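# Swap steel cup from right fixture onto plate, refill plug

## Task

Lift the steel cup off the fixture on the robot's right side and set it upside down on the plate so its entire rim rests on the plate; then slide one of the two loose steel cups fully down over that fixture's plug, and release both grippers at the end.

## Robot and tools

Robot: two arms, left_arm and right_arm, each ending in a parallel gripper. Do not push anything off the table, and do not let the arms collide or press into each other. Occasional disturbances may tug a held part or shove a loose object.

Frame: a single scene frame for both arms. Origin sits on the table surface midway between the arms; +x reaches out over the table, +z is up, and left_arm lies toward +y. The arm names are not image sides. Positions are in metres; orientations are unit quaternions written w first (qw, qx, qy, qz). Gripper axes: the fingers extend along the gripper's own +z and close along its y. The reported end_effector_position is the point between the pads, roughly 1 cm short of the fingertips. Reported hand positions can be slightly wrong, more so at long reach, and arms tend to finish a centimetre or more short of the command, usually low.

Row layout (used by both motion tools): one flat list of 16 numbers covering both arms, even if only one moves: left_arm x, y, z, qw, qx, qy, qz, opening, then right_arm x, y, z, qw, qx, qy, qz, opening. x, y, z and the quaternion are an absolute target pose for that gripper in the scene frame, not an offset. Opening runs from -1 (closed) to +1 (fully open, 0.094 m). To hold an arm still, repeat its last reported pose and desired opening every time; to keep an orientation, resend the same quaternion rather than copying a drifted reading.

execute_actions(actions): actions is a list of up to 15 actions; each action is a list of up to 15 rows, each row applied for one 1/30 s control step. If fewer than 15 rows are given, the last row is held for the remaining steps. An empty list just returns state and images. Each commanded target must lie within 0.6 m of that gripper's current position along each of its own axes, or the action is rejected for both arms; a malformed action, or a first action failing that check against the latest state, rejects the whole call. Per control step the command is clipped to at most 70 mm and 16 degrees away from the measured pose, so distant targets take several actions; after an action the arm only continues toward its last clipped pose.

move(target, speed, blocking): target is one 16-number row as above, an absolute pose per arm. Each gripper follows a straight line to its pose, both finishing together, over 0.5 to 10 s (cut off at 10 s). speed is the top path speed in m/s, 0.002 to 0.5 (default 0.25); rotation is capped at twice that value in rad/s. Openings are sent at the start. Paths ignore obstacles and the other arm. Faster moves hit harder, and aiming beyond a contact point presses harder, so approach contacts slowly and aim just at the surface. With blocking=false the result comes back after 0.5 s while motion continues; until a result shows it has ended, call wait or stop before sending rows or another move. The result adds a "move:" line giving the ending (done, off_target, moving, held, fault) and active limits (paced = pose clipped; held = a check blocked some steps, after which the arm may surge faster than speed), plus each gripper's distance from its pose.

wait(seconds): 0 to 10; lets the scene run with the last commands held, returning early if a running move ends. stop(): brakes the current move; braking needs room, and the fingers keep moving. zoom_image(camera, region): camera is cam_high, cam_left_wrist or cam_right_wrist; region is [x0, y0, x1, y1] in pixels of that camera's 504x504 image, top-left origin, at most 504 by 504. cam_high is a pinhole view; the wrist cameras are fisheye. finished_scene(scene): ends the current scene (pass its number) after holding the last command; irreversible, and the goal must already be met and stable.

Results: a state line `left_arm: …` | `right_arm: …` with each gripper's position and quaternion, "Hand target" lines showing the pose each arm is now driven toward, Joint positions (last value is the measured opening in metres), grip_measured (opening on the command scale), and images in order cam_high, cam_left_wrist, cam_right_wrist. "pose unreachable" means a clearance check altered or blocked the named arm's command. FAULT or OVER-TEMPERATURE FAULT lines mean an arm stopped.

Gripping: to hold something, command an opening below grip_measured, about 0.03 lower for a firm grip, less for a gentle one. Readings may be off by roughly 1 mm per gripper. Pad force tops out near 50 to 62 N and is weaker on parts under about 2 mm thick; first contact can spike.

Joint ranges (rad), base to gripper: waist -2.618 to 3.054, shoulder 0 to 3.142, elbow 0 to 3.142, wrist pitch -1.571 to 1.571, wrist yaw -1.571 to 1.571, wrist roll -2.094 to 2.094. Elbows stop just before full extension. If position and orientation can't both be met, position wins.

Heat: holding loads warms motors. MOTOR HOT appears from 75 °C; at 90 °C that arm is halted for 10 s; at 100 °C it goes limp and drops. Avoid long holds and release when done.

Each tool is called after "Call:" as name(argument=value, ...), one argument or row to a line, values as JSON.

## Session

Call:
execute_actions(
  actions=[],
)

Scene clock: 0.00 s.
left_arm: end_effector_position=(+0.4672, +0.4693, +0.1906) grip_measured=+1.000 end_effector_quat_wxyz=(+0.397, -0.058, +0.915, -0.029) | right_arm: end_effector_position=(+0.2233, -0.2086, +0.2991) grip_measured=+1.000 end_effector_quat_wxyz=(+0.406, -0.134, +0.755, +0.498)
Joint positions: left_arm=[ 0.374  1.96   1.719 -0.559  0.311  0.168  0.094] | right_arm=[-0.496  0.877  0.855 -0.687 -1.299  0.021  0.094]
Joint velocities: left_arm=[ 0.007 -0.007 -0.002 -0.066 -0.007 -0.007  0.   ] | right_arm=[ 0.012  0.017 -0.017 -0.007 -0.022 -0.022  0.   ]
Hand target (left_arm): +0.469, +0.469, +0.206; +0.414, -0.053, +0.909, -0.026
Hand target (right_arm): +0.221, -0.207, +0.303; +0.409, -0.139, +0.751, +0.500

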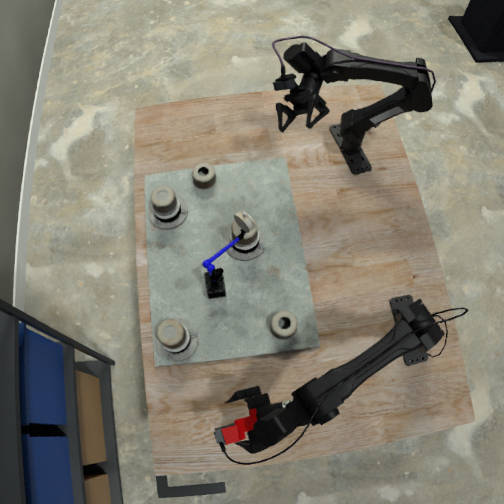

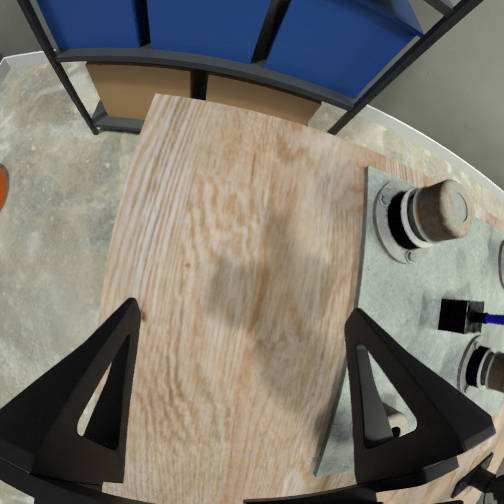

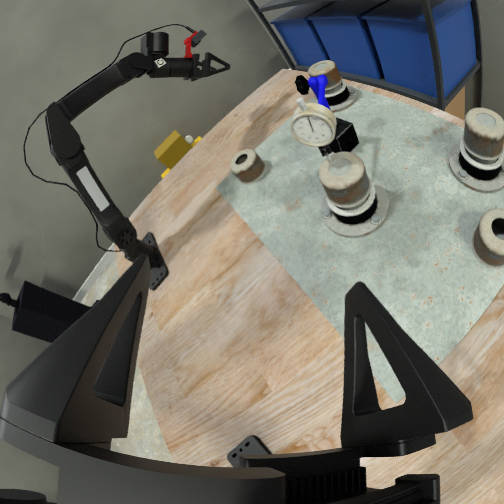

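Call:
move(
  target=[0.467,0.469,0.2,0.397,-0.058,0.915,-0.029,1, 0.6,-0.163,0.175,0.383,0,0.924,0,1],
)

Scene clock: 5.87 s.
left_arm: end_effector_position=(+0.4628, +0.4674, +0.1861) grip_measured=+1.000 end_effector_quat_wxyz=(+0.385, -0.061, +0.920, -0.034) | right_arm: end_effector_position=(+0.6008, -0.1689, +0.1769) grip_measured=+1.000 end_effector_quat_wxyz=(+0.382, -0.006, +0.924, +0.008)
Joint positions: left_arm=[ 0.374  1.96   1.719 -0.587  0.311  0.168  0.094] | right_arm=[ 0.097  2.358  2.313 -0.76   0.187  0.205  0.094]
Joint velocities: left_arm=[-0.002 -0.007  0.002 -0.022 -0.022  0.037  0.   ] | right_arm=[ 0.017  0.012  0.007 -0.022  0.007 -0.007  0.   ]
Hand target (left_arm): +0.467, +0.469, +0.200; +0.397, -0.058, +0.915, -0.029
Hand target (right_arm): +0.601, -0.168, +0.180; +0.383, -0.001, +0.924, +0.004
Off the commanded pose (left_arm): 0.015 m, 2 deg.
Off the commanded pose (right_arm): 0.006 m, 1 deg.
move: off_target (left_arm)

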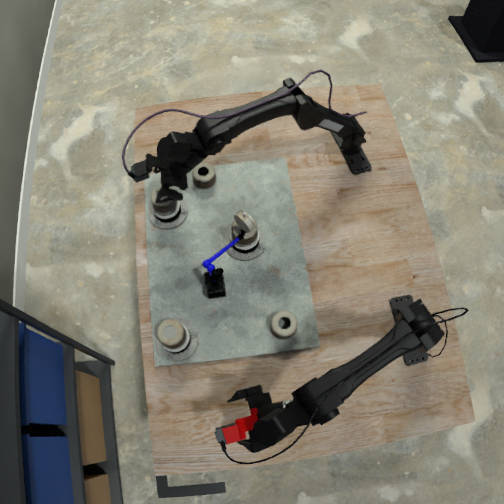

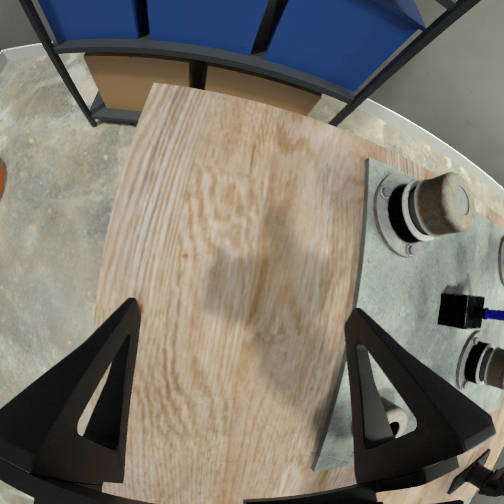

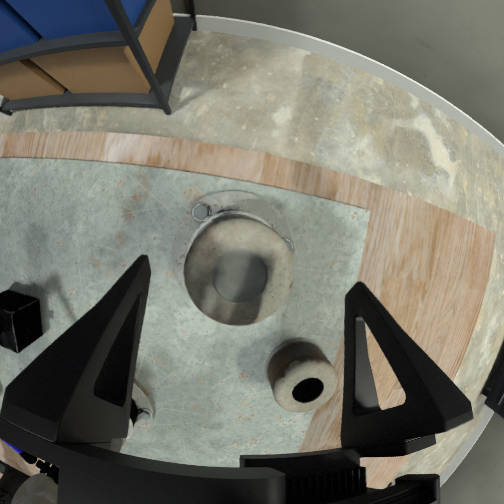

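Call:
move(
  target=[0.467,0.469,0.2,0.397,-0.058,0.915,-0.029,1, 0.648,-0.158,0.105,0.383,0,0.924,0,1],
  speed=0.06,
)

Scene clock: 11.10 s.
left_arm: end_effector_position=(+0.4628, +0.4674, +0.1861) grip_measured=+1.000 end_effector_quat_wxyz=(+0.385, -0.061, +0.920, -0.034) | right_arm: end_effector_position=(+0.6469, -0.1564, +0.1049) grip_measured=+1.000 end_effector_quat_wxyz=(+0.382, -0.004, +0.924, +0.004)
Joint positions: left_arm=[ 0.374  1.96   1.719 -0.587  0.311  0.168  0.094] | right_arm=[ 0.097  2.658  2.58  -0.728  0.195  0.205  0.094]
Joint velocities: left_arm=[-0.002  0.002 -0.012 -0.037 -0.066  0.022  0.   ] | right_arm=[ 0.017  0.007 -0.002 -0.007  0.051  0.022  0.   ]
Hand target (left_arm): +0.467, +0.469, +0.200; +0.397, -0.058, +0.915, -0.029
Hand target (right_arm): +0.649, -0.158, +0.106; +0.384, -0.000, +0.923, +0.000
Off the commanded pose (left_arm): 0.015 m, 2 deg.
Off the commanded pose (right_arm): 0.002 m, 1 deg.
move: off_target (left_arm)

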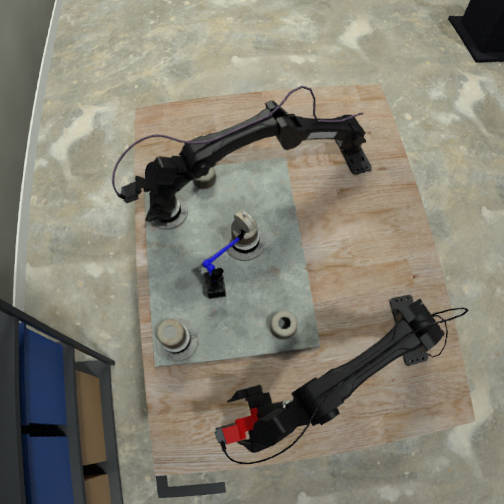

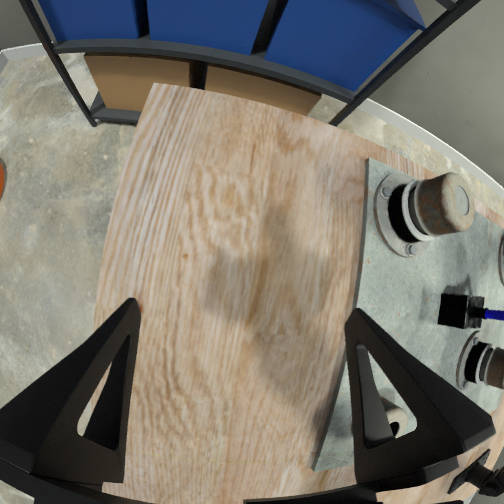

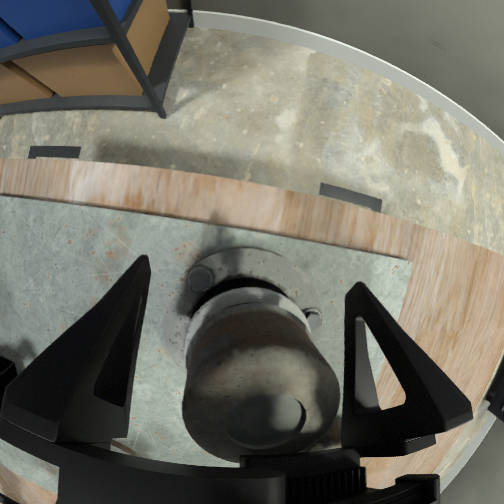

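Call:
move(
  target=[0.467,0.469,0.2,0.397,-0.058,0.915,-0.029,1, 0.656,-0.163,0.102,0.383,0,0.924,0,1],
  speed=0.04,
)

Call:
move(
  target=[0.467,0.469,0.2,0.397,-0.058,0.915,-0.029,1, 0.656,-0.163,0.102,0.383,0,0.924,0,0.3],
)

Call:
move(
  target=[0.467,0.469,0.2,0.397,-0.058,0.915,-0.029,1, 0.654,-0.163,0.16,0.383,0,0.924,0,0.3],
  speed=0.04,
)

Scene clock: 16.33 s.
left_arm: end_effector_position=(+0.4628, +0.4674, +0.1861) grip_measured=+1.000 end_effector_quat_wxyz=(+0.385, -0.061, +0.920, -0.034) | right_arm: end_effector_position=(+0.6576, -0.1565, +0.1072) grip_measured=+1.000 end_effector_quat_wxyz=(+0.395, -0.001, +0.919, +0.007)
Joint positions: left_arm=[ 0.374  1.96   1.719 -0.587  0.311  0.168  0.094] | right_arm=[ 0.092  2.725  2.7   -0.751  0.195  0.205  0.094]
Joint velocities: left_arm=[-0.002 -0.022 -0.007 -0.051  0.066 -0.037  0.   ] | right_arm=[-0.012  0.032  0.066 -0.081  0.037  0.051  0.   ]
Hand target (left_arm): +0.467, +0.469, +0.200; +0.397, -0.058, +0.915, -0.029
Hand target (right_arm): +0.656, -0.163, +0.102; +0.384, -0.000, +0.923, +0.000
Off the commanded pose (left_arm): 0.015 m, 2 deg.
Off the commanded pose (right_arm): 0.009 m, 2 deg.
move: off_target (left_arm)

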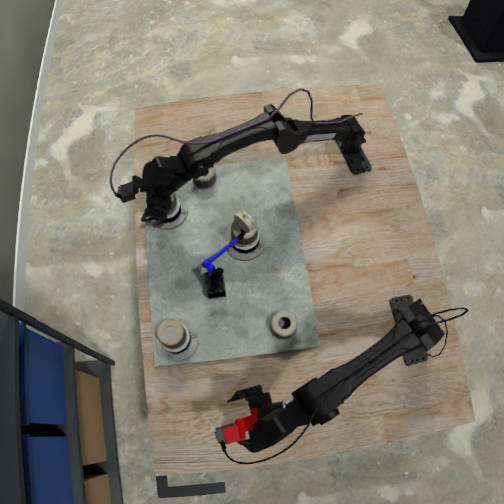

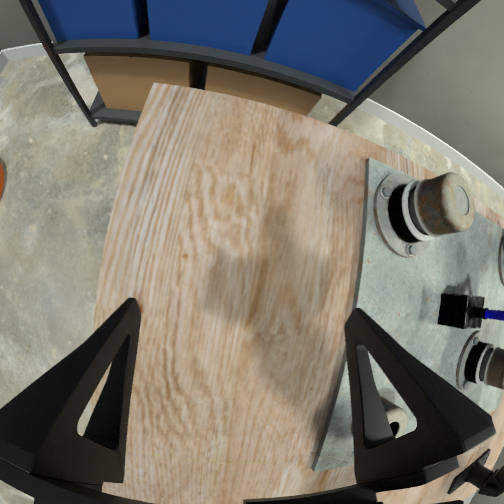

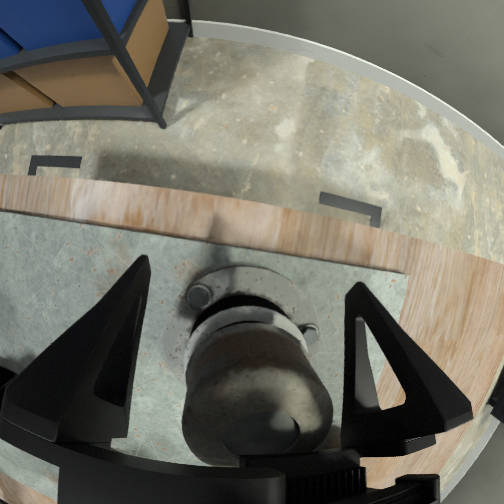

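Scene clock: 17.03 s.
left_arm: end_effector_position=(+0.4628, +0.4674, +0.1861) grip_measured=+1.000 end_effector_quat_wxyz=(+0.385, -0.061, +0.920, -0.034) | right_arm: end_effector_position=(+0.6588, -0.1660, +0.1065) grip_measured=+0.331 end_effector_quat_wxyz=(+0.394, +0.004, +0.919, -0.002)
Joint positions: left_arm=[ 0.374  1.96   1.719 -0.587  0.311  0.168  0.094] | right_arm=[ 0.081  2.726  2.7   -0.756  0.206  0.199  0.063]
Joint velocities: left_arm=[-0.002  0.007 -0.007  0.022 -0.051  0.051  0.   ] | right_arm=[ 0.007  0.007 -0.007  0.007 -0.022 -0.007 -0.001]
Hand target (left_arm): +0.467, +0.469, +0.200; +0.397, -0.058, +0.915, -0.029
Hand target (right_arm): +0.656, -0.163, +0.102; +0.384, -0.000, +0.923, +0.000
Off the commanded pose (left_arm): 0.015 m, 2 deg.
Off the commanded pose (right_arm): 0.006 m, 1 deg.
move: off_target (left_arm)

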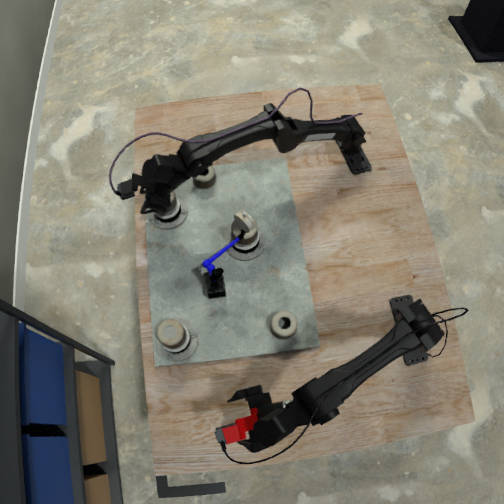

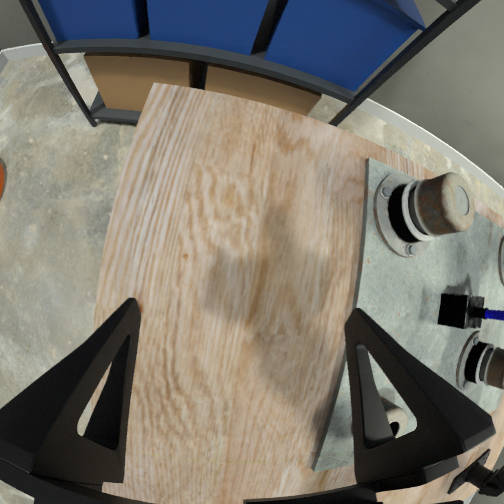

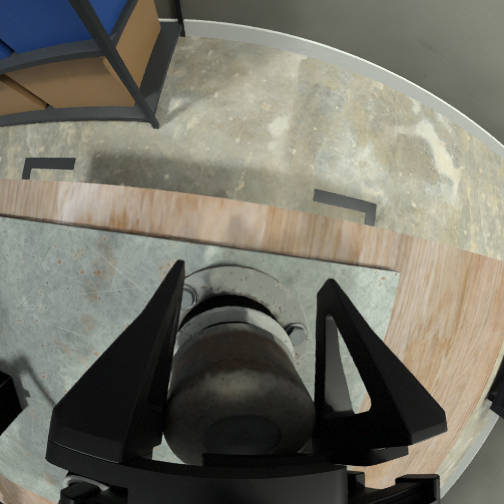

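Scene clock: 18.60 s.
left_arm: end_effector_position=(+0.4628, +0.4674, +0.1861) grip_measured=+1.000 end_effector_quat_wxyz=(+0.385, -0.061, +0.920, -0.034) | right_arm: end_effector_position=(+0.6581, -0.1658, +0.1080) grip_measured=+0.331 end_effector_quat_wxyz=(+0.389, +0.000, +0.921, -0.004)
Joint positions: left_arm=[ 0.374  1.96   1.719 -0.587  0.311  0.168  0.094] | right_arm=[ 0.081  2.782  2.826 -0.837  0.204  0.194  0.063]
Joint velocities: left_arm=[ 0.002  0.012 -0.032  0.022 -0.037  0.037  0.   ] | right_arm=[-0.002 -0.012  0.012  0.007  0.037 -0.081 -0.   ]
Hand target (left_arm): +0.467, +0.469, +0.200; +0.397, -0.058, +0.915, -0.029
Hand target (right_arm): +0.653, -0.163, +0.158; +0.415, -0.004, +0.910, +0.009
Off the commanded pose (left_arm): 0.015 m, 2 deg.
Off the commanded pose (right_arm): 0.052 m, 1 deg.
elbow stopped short (right arm): the move would have taken joint 3 (elbow) straighter than the controller allows; a more bent joint 3 avoids this.
move: off_target (left_arm, right_arm)

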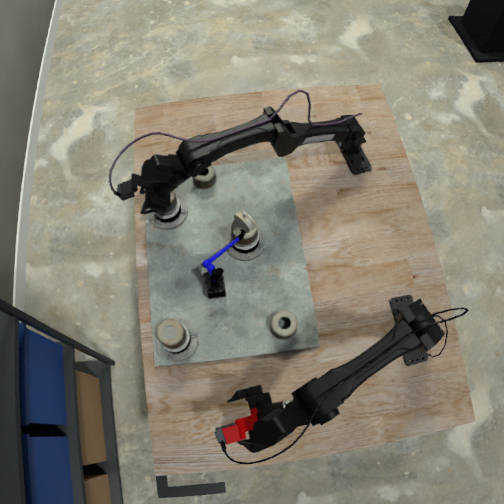

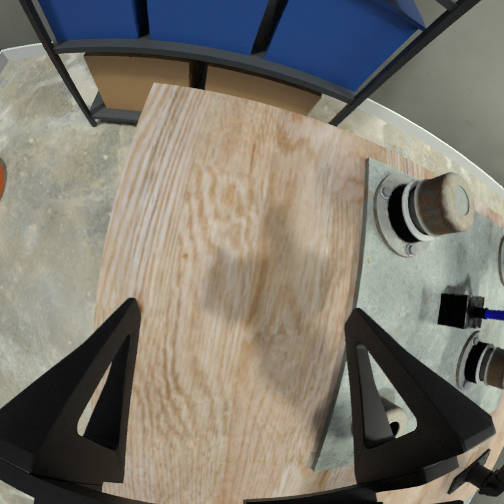

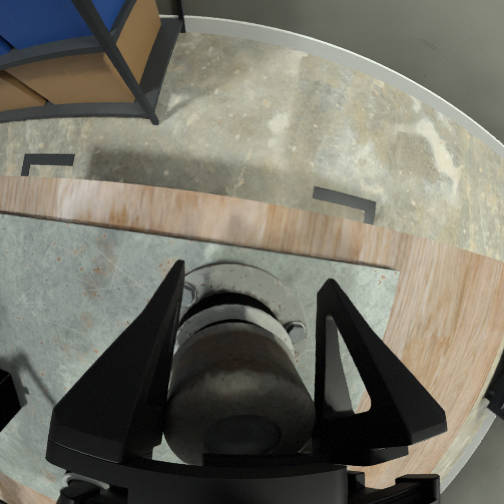

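Call:
move(
  target=[0.467,0.469,0.2,0.397,-0.058,0.915,-0.029,1, 0.655,-0.164,0.108,0.39,0,0.92,0,1],
)

Call:
move(
  target=[0.467,0.469,0.2,0.397,-0.058,0.915,-0.029,1, 0.655,-0.166,0.108,0.5,0,0.866,0,1],
  speed=0.04,
)

Call:
move(
  target=[0.467,0.469,0.2,0.397,-0.058,0.915,-0.029,1, 0.655,-0.166,0.108,0.5,0,0.866,0,0.2],
)

Call:
move(
  target=[0.467,0.469,0.2,0.397,-0.058,0.915,-0.029,1, 0.655,-0.166,0.17,0.5,0,0.866,0,0.2],
  speed=0.04,
)

Scene clock: 24.87 s.
left_arm: end_effector_position=(+0.4628, +0.4674, +0.1861) grip_measured=+1.000 end_effector_quat_wxyz=(+0.385, -0.061, +0.920, -0.034) | right_arm: end_effector_position=(+0.6571, -0.1661, +0.1053) grip_measured=+1.000 end_effector_quat_wxyz=(+0.389, +0.000, +0.921, -0.004)
Joint positions: left_arm=[ 0.374  1.96   1.719 -0.587  0.311  0.168  0.094] | right_arm=[ 0.081  2.737  2.726 -0.783  0.204  0.193  0.094]
Joint velocities: left_arm=[ 0.002  0.002 -0.002  0.007  0.037 -0.007  0.   ] | right_arm=[-0.012 -0.076 -0.188  0.139  0.007 -0.066  0.   ]
Hand target (left_arm): +0.467, +0.469, +0.200; +0.397, -0.058, +0.915, -0.029
Hand target (right_arm): +0.655, -0.164, +0.108; +0.389, +0.000, +0.921, -0.000
Off the commanded pose (left_arm): 0.015 m, 2 deg.
Off the commanded pose (right_arm): 0.004 m, 0 deg.
move: off_target (left_arm)

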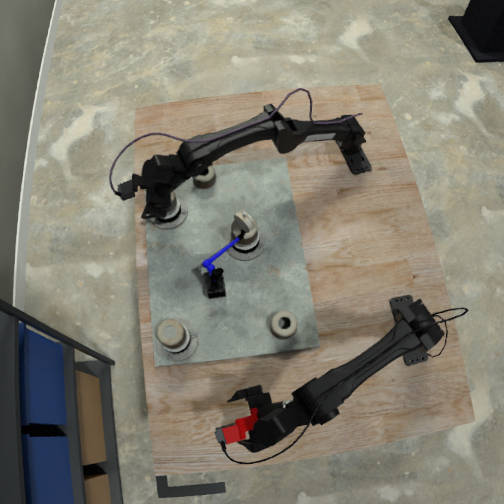

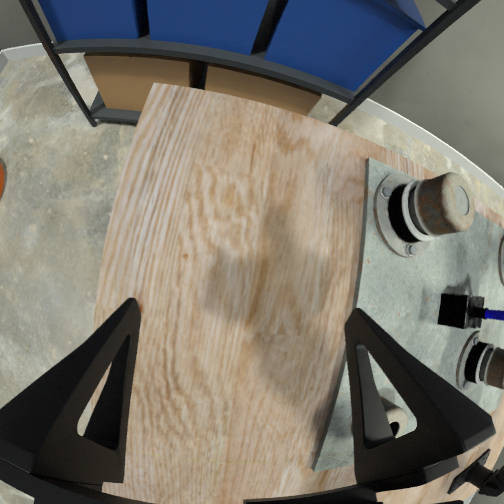

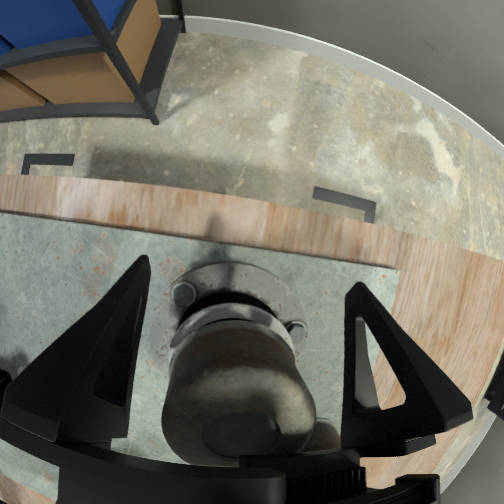

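Scene clock: 28.27 s.
left_arm: end_effector_position=(+0.4628, +0.4674, +0.1861) grip_measured=+1.000 end_effector_quat_wxyz=(+0.385, -0.061, +0.920, -0.034) | right_arm: end_effector_position=(+0.6628, -0.1663, +0.1272) grip_measured=+1.000 end_effector_quat_wxyz=(+0.521, +0.007, +0.854, +0.007)
Joint positions: left_arm=[ 0.374  1.96   1.719 -0.587  0.311  0.168  0.094] | right_arm=[ 0.09   2.446  2.022 -0.068  0.247  0.152  0.094]
Joint velocities: left_arm=[-0.022  0.007  0.007 -0.022 -0.037 -0.081  0.   ] | right_arm=[ 0.007 -0.002  0.012  0.051  0.022 -0.066  0.   ]
Hand target (left_arm): +0.467, +0.469, +0.200; +0.397, -0.058, +0.915, -0.029
Hand target (right_arm): +0.655, -0.166, +0.108; +0.500, +0.001, +0.866, -0.000
Off the commanded pose (left_arm): 0.015 m, 2 deg.
Off the commanded pose (right_arm): 0.021 m, 3 deg.
move: off_target (left_arm, right_arm)

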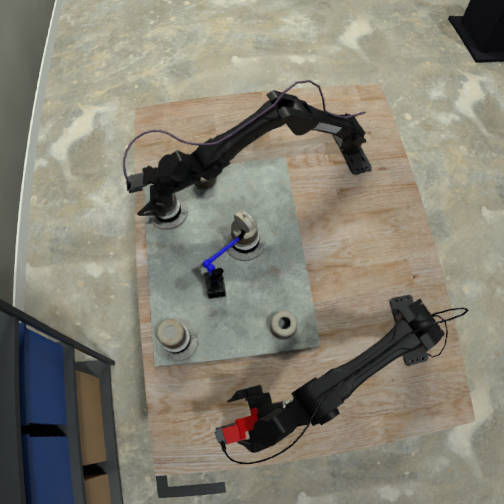

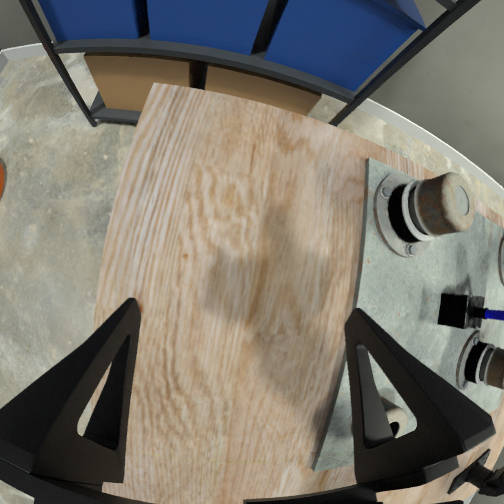

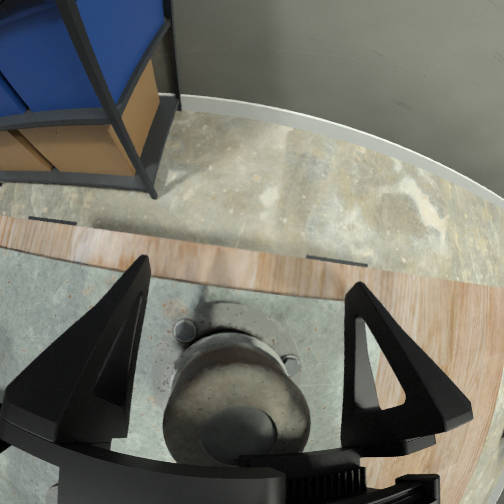

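Scene clock: 28.97 s.
left_arm: end_effector_position=(+0.4628, +0.4674, +0.1861) grip_measured=+1.000 end_effector_quat_wxyz=(+0.385, -0.061, +0.920, -0.034) | right_arm: end_effector_position=(+0.6639, -0.1664, +0.1294) grip_measured=+0.202 end_effector_quat_wxyz=(+0.525, +0.008, +0.851, +0.008)
Joint positions: left_arm=[ 0.374  1.96   1.719 -0.587  0.311  0.168  0.094] | right_arm=[ 0.09   2.446  2.022 -0.057  0.25   0.152  0.056]
Joint velocities: left_arm=[-0.017  0.007 -0.007  0.022 -0.051  0.007  0.   ] | right_arm=[ 0.002 -0.002 -0.012 -0.007  0.081 -0.007 -0.   ]
Hand target (left_arm): +0.467, +0.469, +0.200; +0.397, -0.058, +0.915, -0.029
Hand target (right_arm): +0.656, -0.166, +0.108; +0.500, -0.000, +0.866, +0.000
Off the commanded pose (left_arm): 0.015 m, 2 deg.
Off the commanded pose (right_arm): 0.023 m, 4 deg.
move: off_target (left_arm, right_arm)

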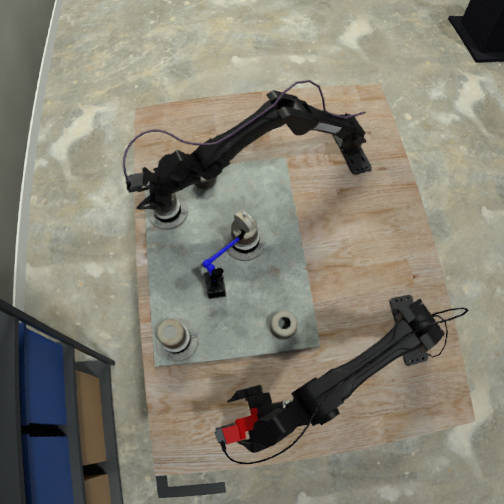

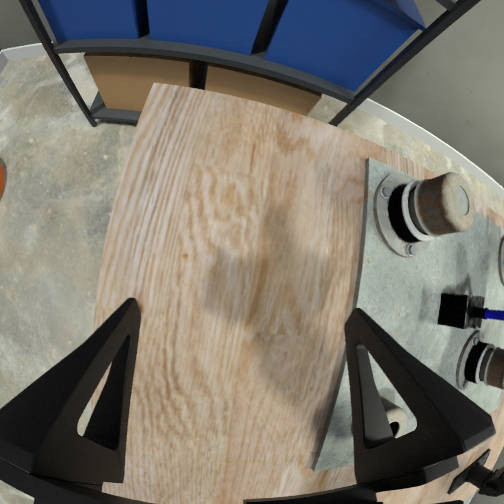

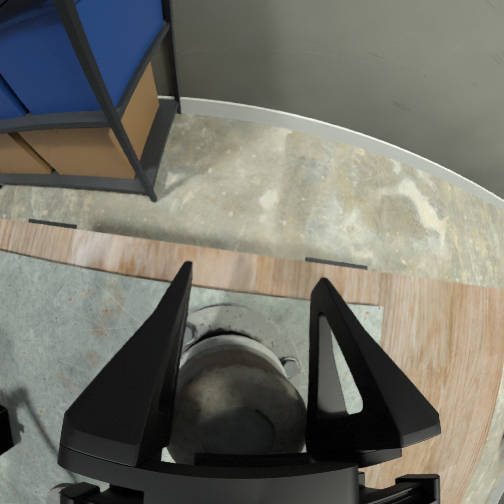

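Scene clock: 30.43 s.
left_arm: end_effector_position=(+0.4628, +0.4673, +0.1860) grip_measured=+1.000 end_effector_quat_wxyz=(+0.385, -0.061, +0.920, -0.034) | right_arm: end_effector_position=(+0.6560, -0.1687, +0.1466) grip_measured=+0.202 end_effector_quat_wxyz=(+0.490, +0.002, +0.872, -0.003)
Joint positions: left_arm=[ 0.374  1.96   1.719 -0.587  0.311  0.168  0.094] | right_arm=[ 0.09   2.436  2.145 -0.276  0.25   0.152  0.056]
Joint velocities: left_arm=[-0.037 -0.012  0.012  0.051 -0.022 -0.007  0.   ] | right_arm=[-0.012  0.002 -0.017 -0.051  0.081  0.022 -0.001]
Hand target (left_arm): +0.467, +0.469, +0.200; +0.397, -0.058, +0.915, -0.029
Hand target (right_arm): +0.655, -0.166, +0.170; +0.500, -0.000, +0.866, +0.000
Off the commanded pose (left_arm): 0.015 m, 2 deg.
Off the commanded pose (right_arm): 0.024 m, 1 deg.
move: off_target (left_arm, right_arm)

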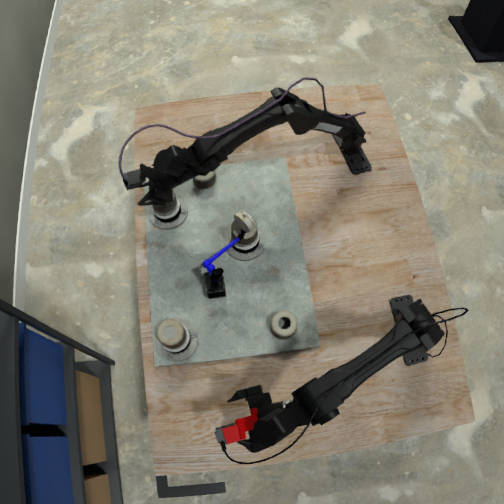

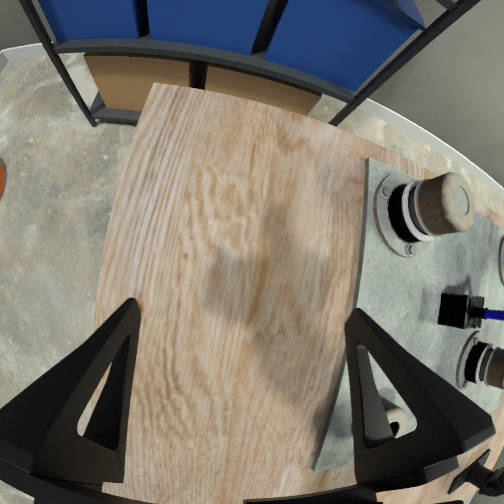

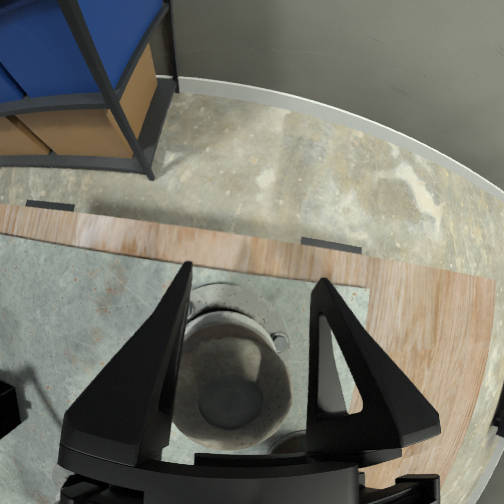

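Call:
move(
  target=[0.467,0.469,0.2,0.397,-0.058,0.915,-0.029,1, 0.61,-0.166,0.15,0.5,0,0.866,0,1],
  speed=0.08,
)

Call:
move(
  target=[0.467,0.469,0.2,0.397,-0.058,0.915,-0.029,1, 0.62,-0.166,0.10,0.5,0,0.866,0,1],
  speed=0.05,
)

Call:
move(
  target=[0.467,0.469,0.2,0.397,-0.058,0.915,-0.029,1, 0.645,-0.166,0.098,0.5,0,0.866,0,1],
  speed=0.04,
)

Scene clock: 35.83 s.
left_arm: end_effector_position=(+0.4628, +0.4673, +0.1860) grip_measured=+1.000 end_effector_quat_wxyz=(+0.385, -0.061, +0.920, -0.034) | right_arm: end_effector_position=(+0.6107, -0.1657, +0.1374) grip_measured=+1.000 end_effector_quat_wxyz=(+0.487, -0.007, +0.873, -0.001)
Joint positions: left_arm=[ 0.374  1.96   1.719 -0.587  0.311  0.168  0.094] | right_arm=[ 0.117  2.244  1.782 -0.113  0.259  0.154  0.094]
Joint velocities: left_arm=[ 0.022  0.002  0.002 -0.081  0.037 -0.081  0.   ] | right_arm=[ 0.012 -0.002 -0.007 -0.037 -0.066 -0.022  0.   ]
Hand target (left_arm): +0.467, +0.469, +0.200; +0.397, -0.058, +0.915, -0.029
Hand target (right_arm): +0.610, -0.166, +0.150; +0.500, +0.000, +0.866, +0.000
Off the commanded pose (left_arm): 0.015 m, 2 deg.
Off the commanded pose (right_arm): 0.013 m, 2 deg.
move: off_target (left_arm, right_arm)

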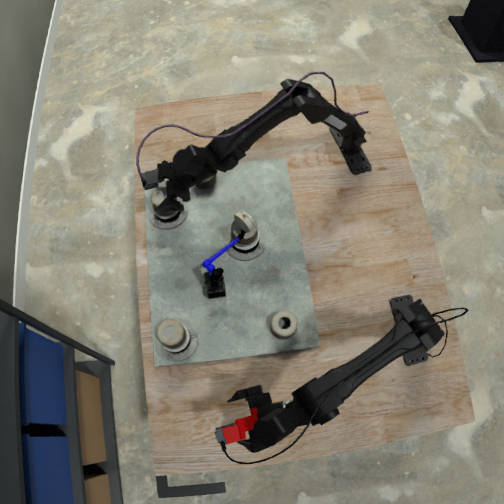

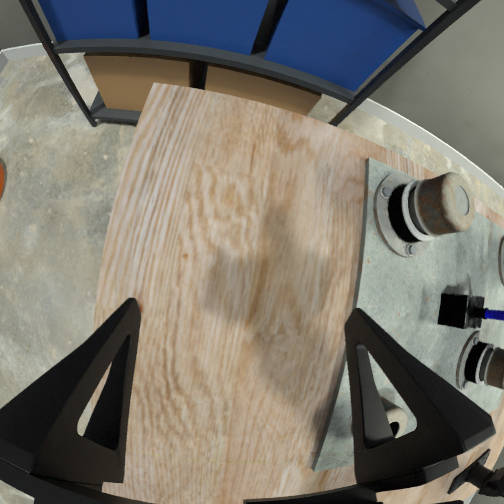

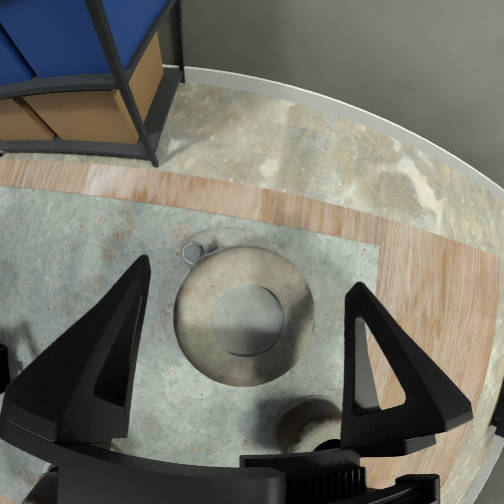

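Scene clock: 37.10 s.
left_arm: end_effector_position=(+0.4628, +0.4673, +0.1860) grip_measured=+1.000 end_effector_quat_wxyz=(+0.385, -0.061, +0.920, -0.034) | right_arm: end_effector_position=(+0.6195, -0.1629, +0.1019) grip_measured=+1.000 end_effector_quat_wxyz=(+0.497, -0.006, +0.868, +0.002)
Joint positions: left_arm=[ 0.374  1.96   1.719 -0.587  0.311  0.168  0.094] | right_arm=[0.117 2.315 1.737 0.028 0.259 0.154 0.094]
Joint velocities: left_arm=[-0.032  0.012 -0.012  0.066 -0.066  0.022  0.   ] | right_arm=[-0.007 -0.002 -0.012  0.081  0.037 -0.051  0.   ]
Hand target (left_arm): +0.467, +0.469, +0.200; +0.397, -0.058, +0.915, -0.029
Hand target (right_arm): +0.620, -0.166, +0.100; +0.500, +0.000, +0.866, -0.000
Off the commanded pose (left_arm): 0.015 m, 2 deg.
Off the commanded pose (right_arm): 0.004 m, 1 deg.
move: off_target (left_arm)

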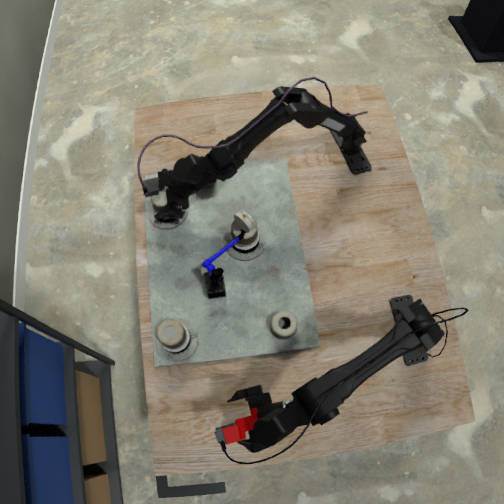

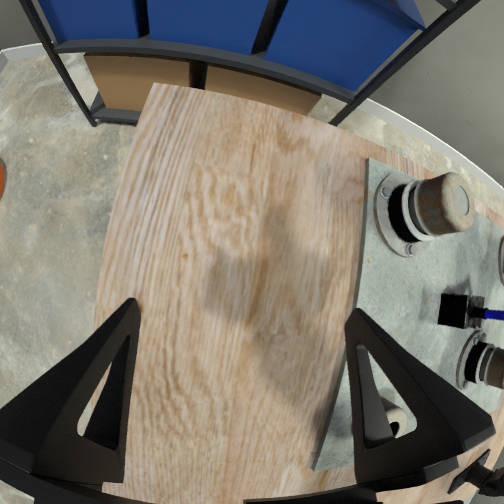

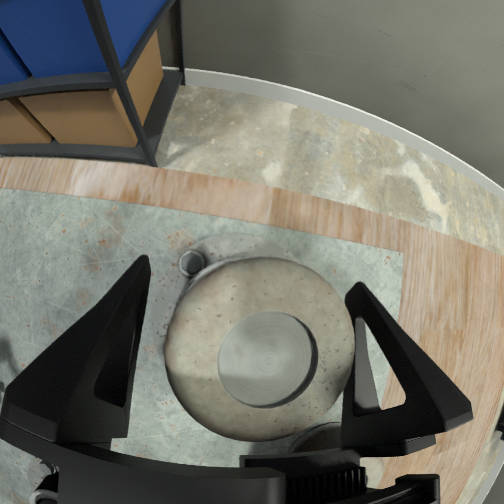

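Scene clock: 38.00 s.
left_arm: end_effector_position=(+0.4628, +0.4673, +0.1860) grip_measured=+1.000 end_effector_quat_wxyz=(+0.385, -0.061, +0.920, -0.034) | right_arm: end_effector_position=(+0.6259, -0.1611, +0.0875) grip_measured=+1.000 end_effector_quat_wxyz=(+0.472, -0.010, +0.882, -0.006)
Joint positions: left_arm=[ 0.374  1.96   1.719 -0.587  0.311  0.168  0.094] | right_arm=[ 0.116  2.377  1.837 -0.071  0.259  0.154  0.094]
Joint velocities: left_arm=[ 0.012  0.002  0.007 -0.051 -0.051  0.095  0.   ] | right_arm=[-0.017 -0.012 -0.002 -0.022 -0.037 -0.081  0.   ]
Hand target (left_arm): +0.467, +0.469, +0.200; +0.397, -0.058, +0.915, -0.029
Hand target (right_arm): +0.643, -0.167, +0.099; +0.500, -0.000, +0.866, -0.000
Off the commanded pose (left_arm): 0.015 m, 2 deg.
Off the commanded pose (right_arm): 0.022 m, 4 deg.
move: off_target (left_arm, right_arm)

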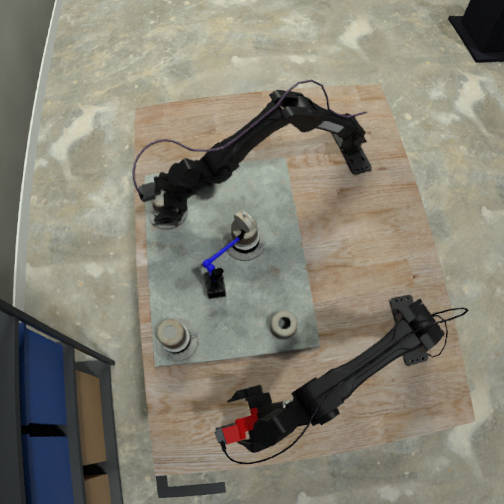

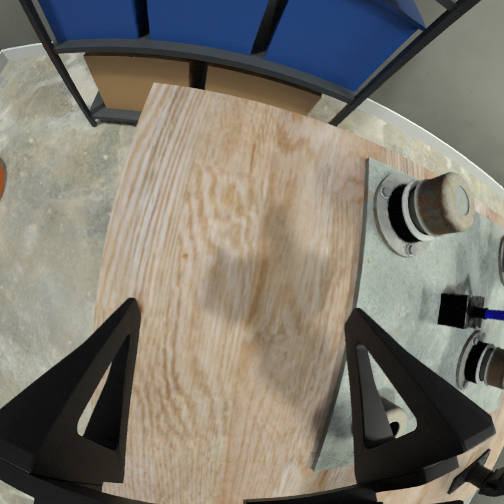

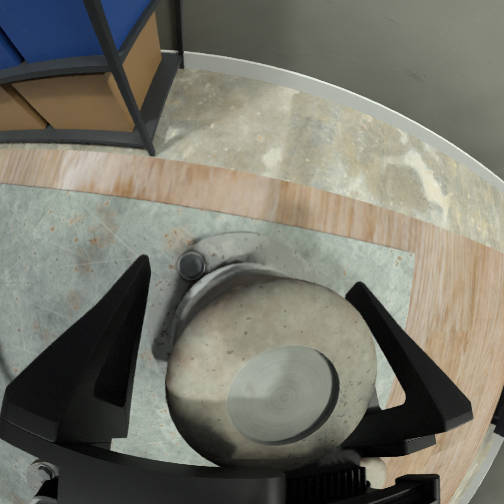

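Call:
move(
  target=[0.467,0.469,0.2,0.397,-0.058,0.915,-0.029,1, 0.625,-0.178,0.105,0.5,0,0.866,0,1],
  speed=0.04,
)

Call:
move(
  target=[0.467,0.469,0.2,0.397,-0.058,0.915,-0.029,1, 0.645,-0.178,0.108,0.5,0,0.866,0,1],
  speed=0.04,
)

Scene clock: 42.80 s.
left_arm: end_effector_position=(+0.4628, +0.4673, +0.1860) grip_measured=+1.000 end_effector_quat_wxyz=(+0.385, -0.061, +0.920, -0.034) | right_arm: end_effector_position=(+0.6238, -0.1755, +0.0915) grip_measured=+1.000 end_effector_quat_wxyz=(+0.488, +0.001, +0.873, -0.005)
Joint positions: left_arm=[ 0.374  1.96   1.719 -0.587  0.311  0.168  0.094] | right_arm=[0.095 2.339 1.752 0.015 0.256 0.153 0.094]
Joint velocities: left_arm=[-0.002  0.002  0.007  0.051 -0.051  0.022  0.   ] | right_arm=[-0.007 -0.002 -0.012 -0.007  0.066  0.037  0.   ]
Hand target (left_arm): +0.467, +0.469, +0.200; +0.397, -0.058, +0.915, -0.029
Hand target (right_arm): +0.625, -0.178, +0.105; +0.500, +0.000, +0.866, -0.000
Off the commanded pose (left_arm): 0.015 m, 2 deg.
Off the commanded pose (right_arm): 0.014 m, 2 deg.
move: off_target (left_arm, right_arm)

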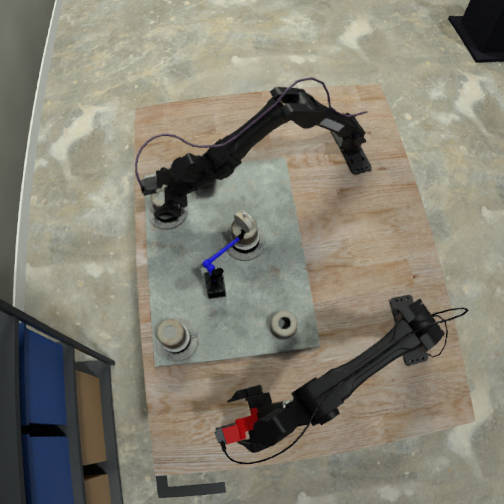

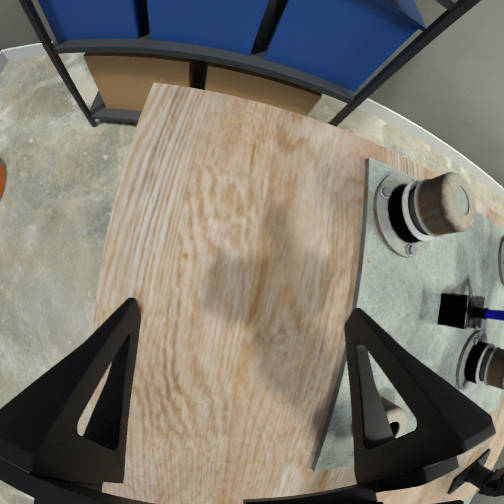

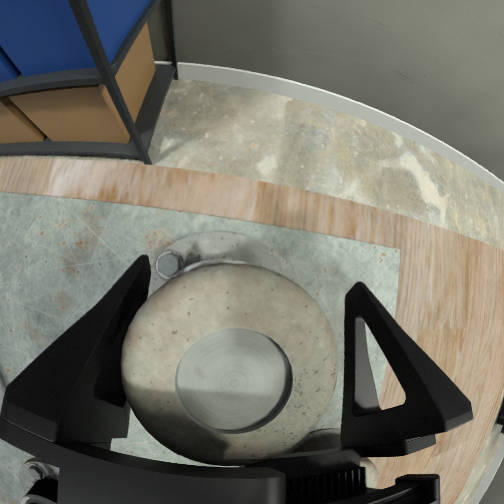

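Scene clock: 43.73 s.
left_arm: end_effector_position=(+0.4628, +0.4673, +0.1860) grip_measured=+1.000 end_effector_quat_wxyz=(+0.385, -0.061, +0.920, -0.034) | right_arm: end_effector_position=(+0.6269, -0.1744, +0.0903) grip_measured=+1.000 end_effector_quat_wxyz=(+0.470, -0.007, +0.883, -0.008)
Joint positions: left_arm=[ 0.374  1.96   1.719 -0.587  0.311  0.168  0.094] | right_arm=[ 0.093  2.364  1.827 -0.076  0.246  0.145  0.094]
Joint velocities: left_arm=[-0.022  0.007 -0.017  0.066  0.007 -0.007  0.   ] | right_arm=[ 0.002  0.002  0.002 -0.037  0.022  0.051  0.   ]
Hand target (left_arm): +0.467, +0.469, +0.200; +0.397, -0.058, +0.915, -0.029
Hand target (right_arm): +0.643, -0.179, +0.109; +0.500, -0.000, +0.866, -0.001
Off the commanded pose (left_arm): 0.015 m, 2 deg.
Off the commanded pose (right_arm): 0.026 m, 4 deg.
move: off_target (left_arm, right_arm)

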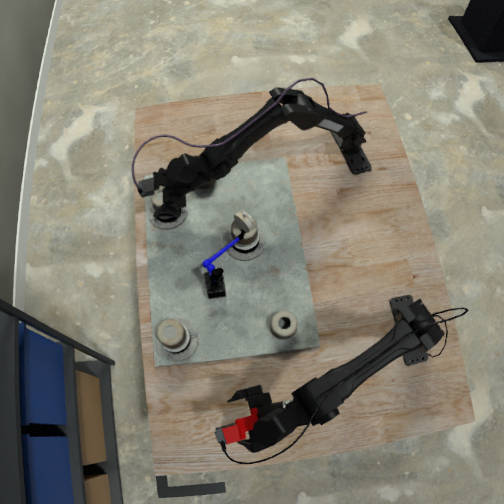

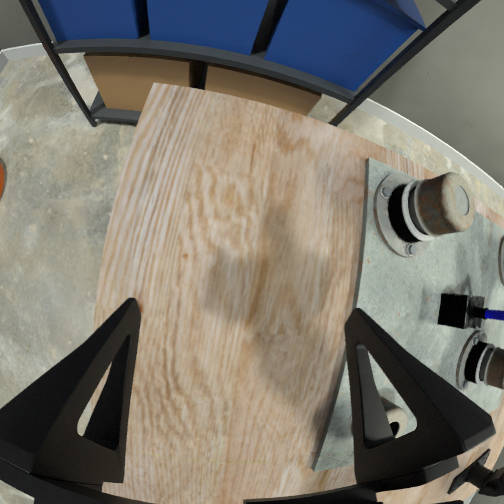

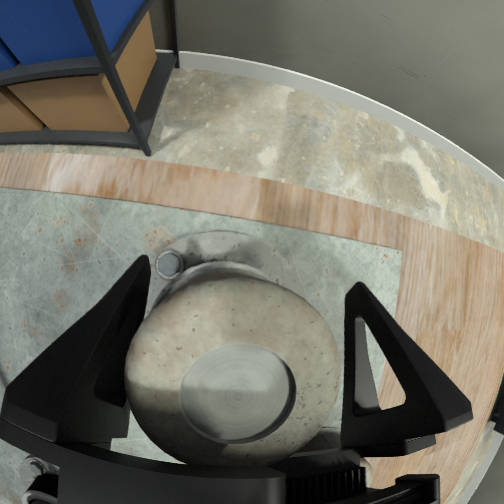

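Call:
move(
  target=[0.467,0.469,0.2,0.397,-0.058,0.915,-0.029,1, 0.627,-0.17,0.1,0.485,0,0.875,0,0.25],
  speed=0.04,
)

Call:
move(
  target=[0.467,0.469,0.2,0.397,-0.058,0.915,-0.029,1, 0.627,-0.17,0.17,0.485,0,0.875,0,0.25],
  speed=0.03,
)

Scene clock: 49.27 s.
left_arm: end_effector_position=(+0.4628, +0.4673, +0.1860) grip_measured=+1.000 end_effector_quat_wxyz=(+0.385, -0.061, +0.920, -0.034) | right_arm: end_effector_position=(+0.6255, -0.1651, +0.0882) grip_measured=+0.446 end_effector_quat_wxyz=(+0.471, -0.010, +0.882, +0.004)
Joint positions: left_arm=[ 0.374  1.96   1.719 -0.587  0.311  0.168  0.094] | right_arm=[ 0.103  2.366  1.819 -0.061  0.23   0.155  0.068]
Joint velocities: left_arm=[ 0.017 -0.002 -0.002 -0.081 -0.007  0.037  0.   ] | right_arm=[-0.022 -0.002  0.012  0.051  0.022 -0.037 -0.   ]
Hand target (left_arm): +0.467, +0.469, +0.200; +0.397, -0.058, +0.915, -0.029
Hand target (right_arm): +0.627, -0.170, +0.100; +0.485, +0.000, +0.875, +0.000
Off the commanded pose (left_arm): 0.015 m, 2 deg.
Off the commanded pose (right_arm): 0.013 m, 2 deg.
move: off_target (left_arm, right_arm)

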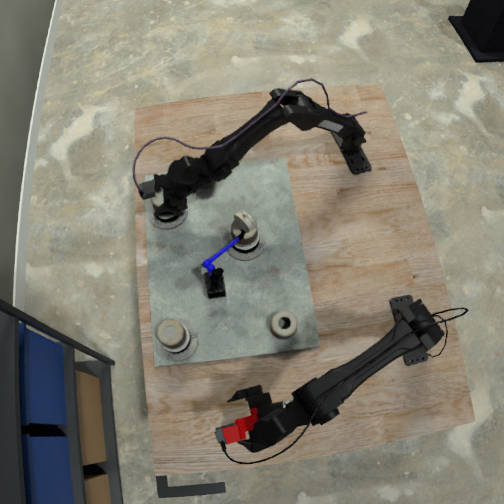

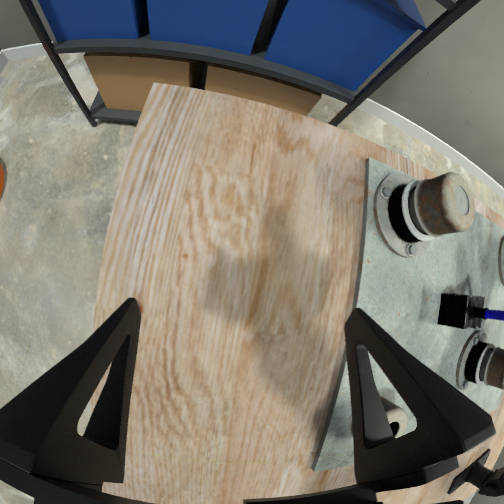

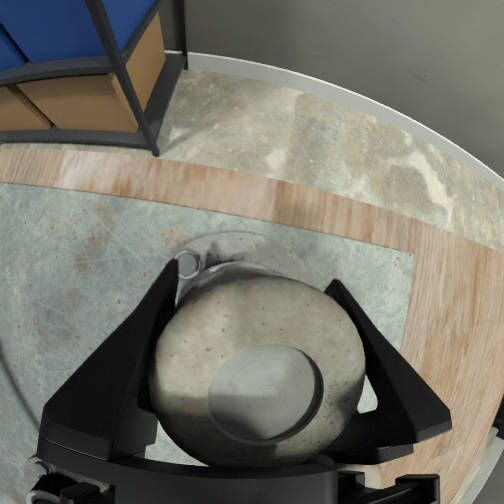

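Scene clock: 52.23 s.
left_arm: end_effector_position=(+0.4628, +0.4673, +0.1860) grip_measured=+1.000 end_effector_quat_wxyz=(+0.385, -0.061, +0.920, -0.034) | right_arm: end_effector_position=(+0.6247, -0.1646, +0.0918) grip_measured=+0.446 end_effector_quat_wxyz=(+0.452, -0.009, +0.892, +0.006)
Joint positions: left_arm=[ 0.374  1.96   1.719 -0.587  0.311  0.168  0.094] | right_arm=[ 0.101  2.373  1.883 -0.16   0.221  0.167  0.068]
Joint velocities: left_arm=[-0.007 -0.007 -0.017 -0.081 -0.007  0.095  0.   ] | right_arm=[-0.027 -0.012  0.002 -0.007  0.007  0.007 -0.001]
Hand target (left_arm): +0.467, +0.469, +0.200; +0.397, -0.058, +0.915, -0.029
Hand target (right_arm): +0.626, -0.170, +0.164; +0.487, +0.000, +0.873, +0.001
Off the commanded pose (left_arm): 0.015 m, 2 deg.
Off the commanded pose (right_arm): 0.078 m, 4 deg; position clipped at the last step of the last action.
move: off_target (left_arm, right_arm); limits=paced

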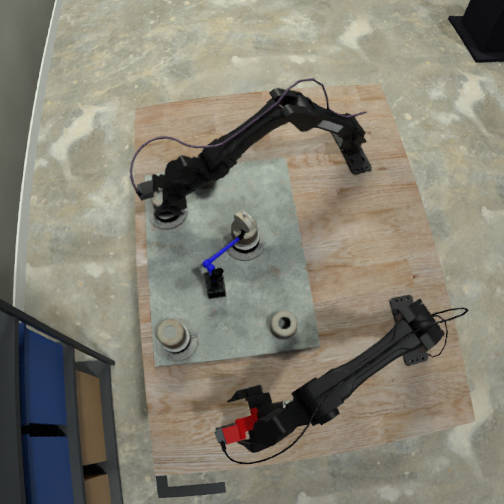

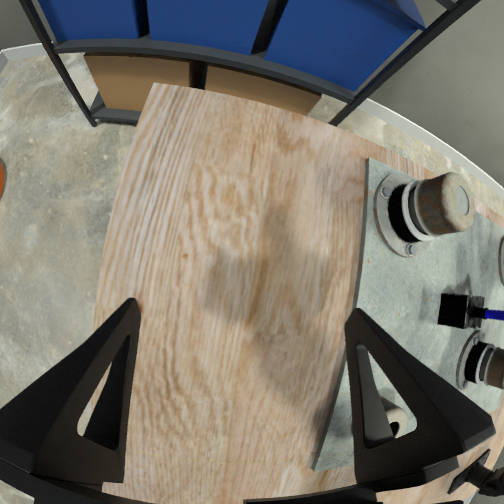

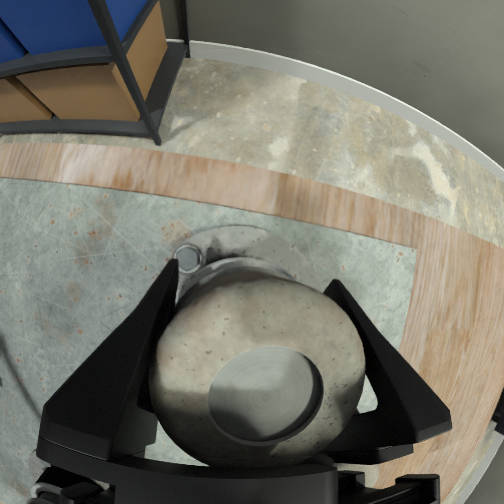

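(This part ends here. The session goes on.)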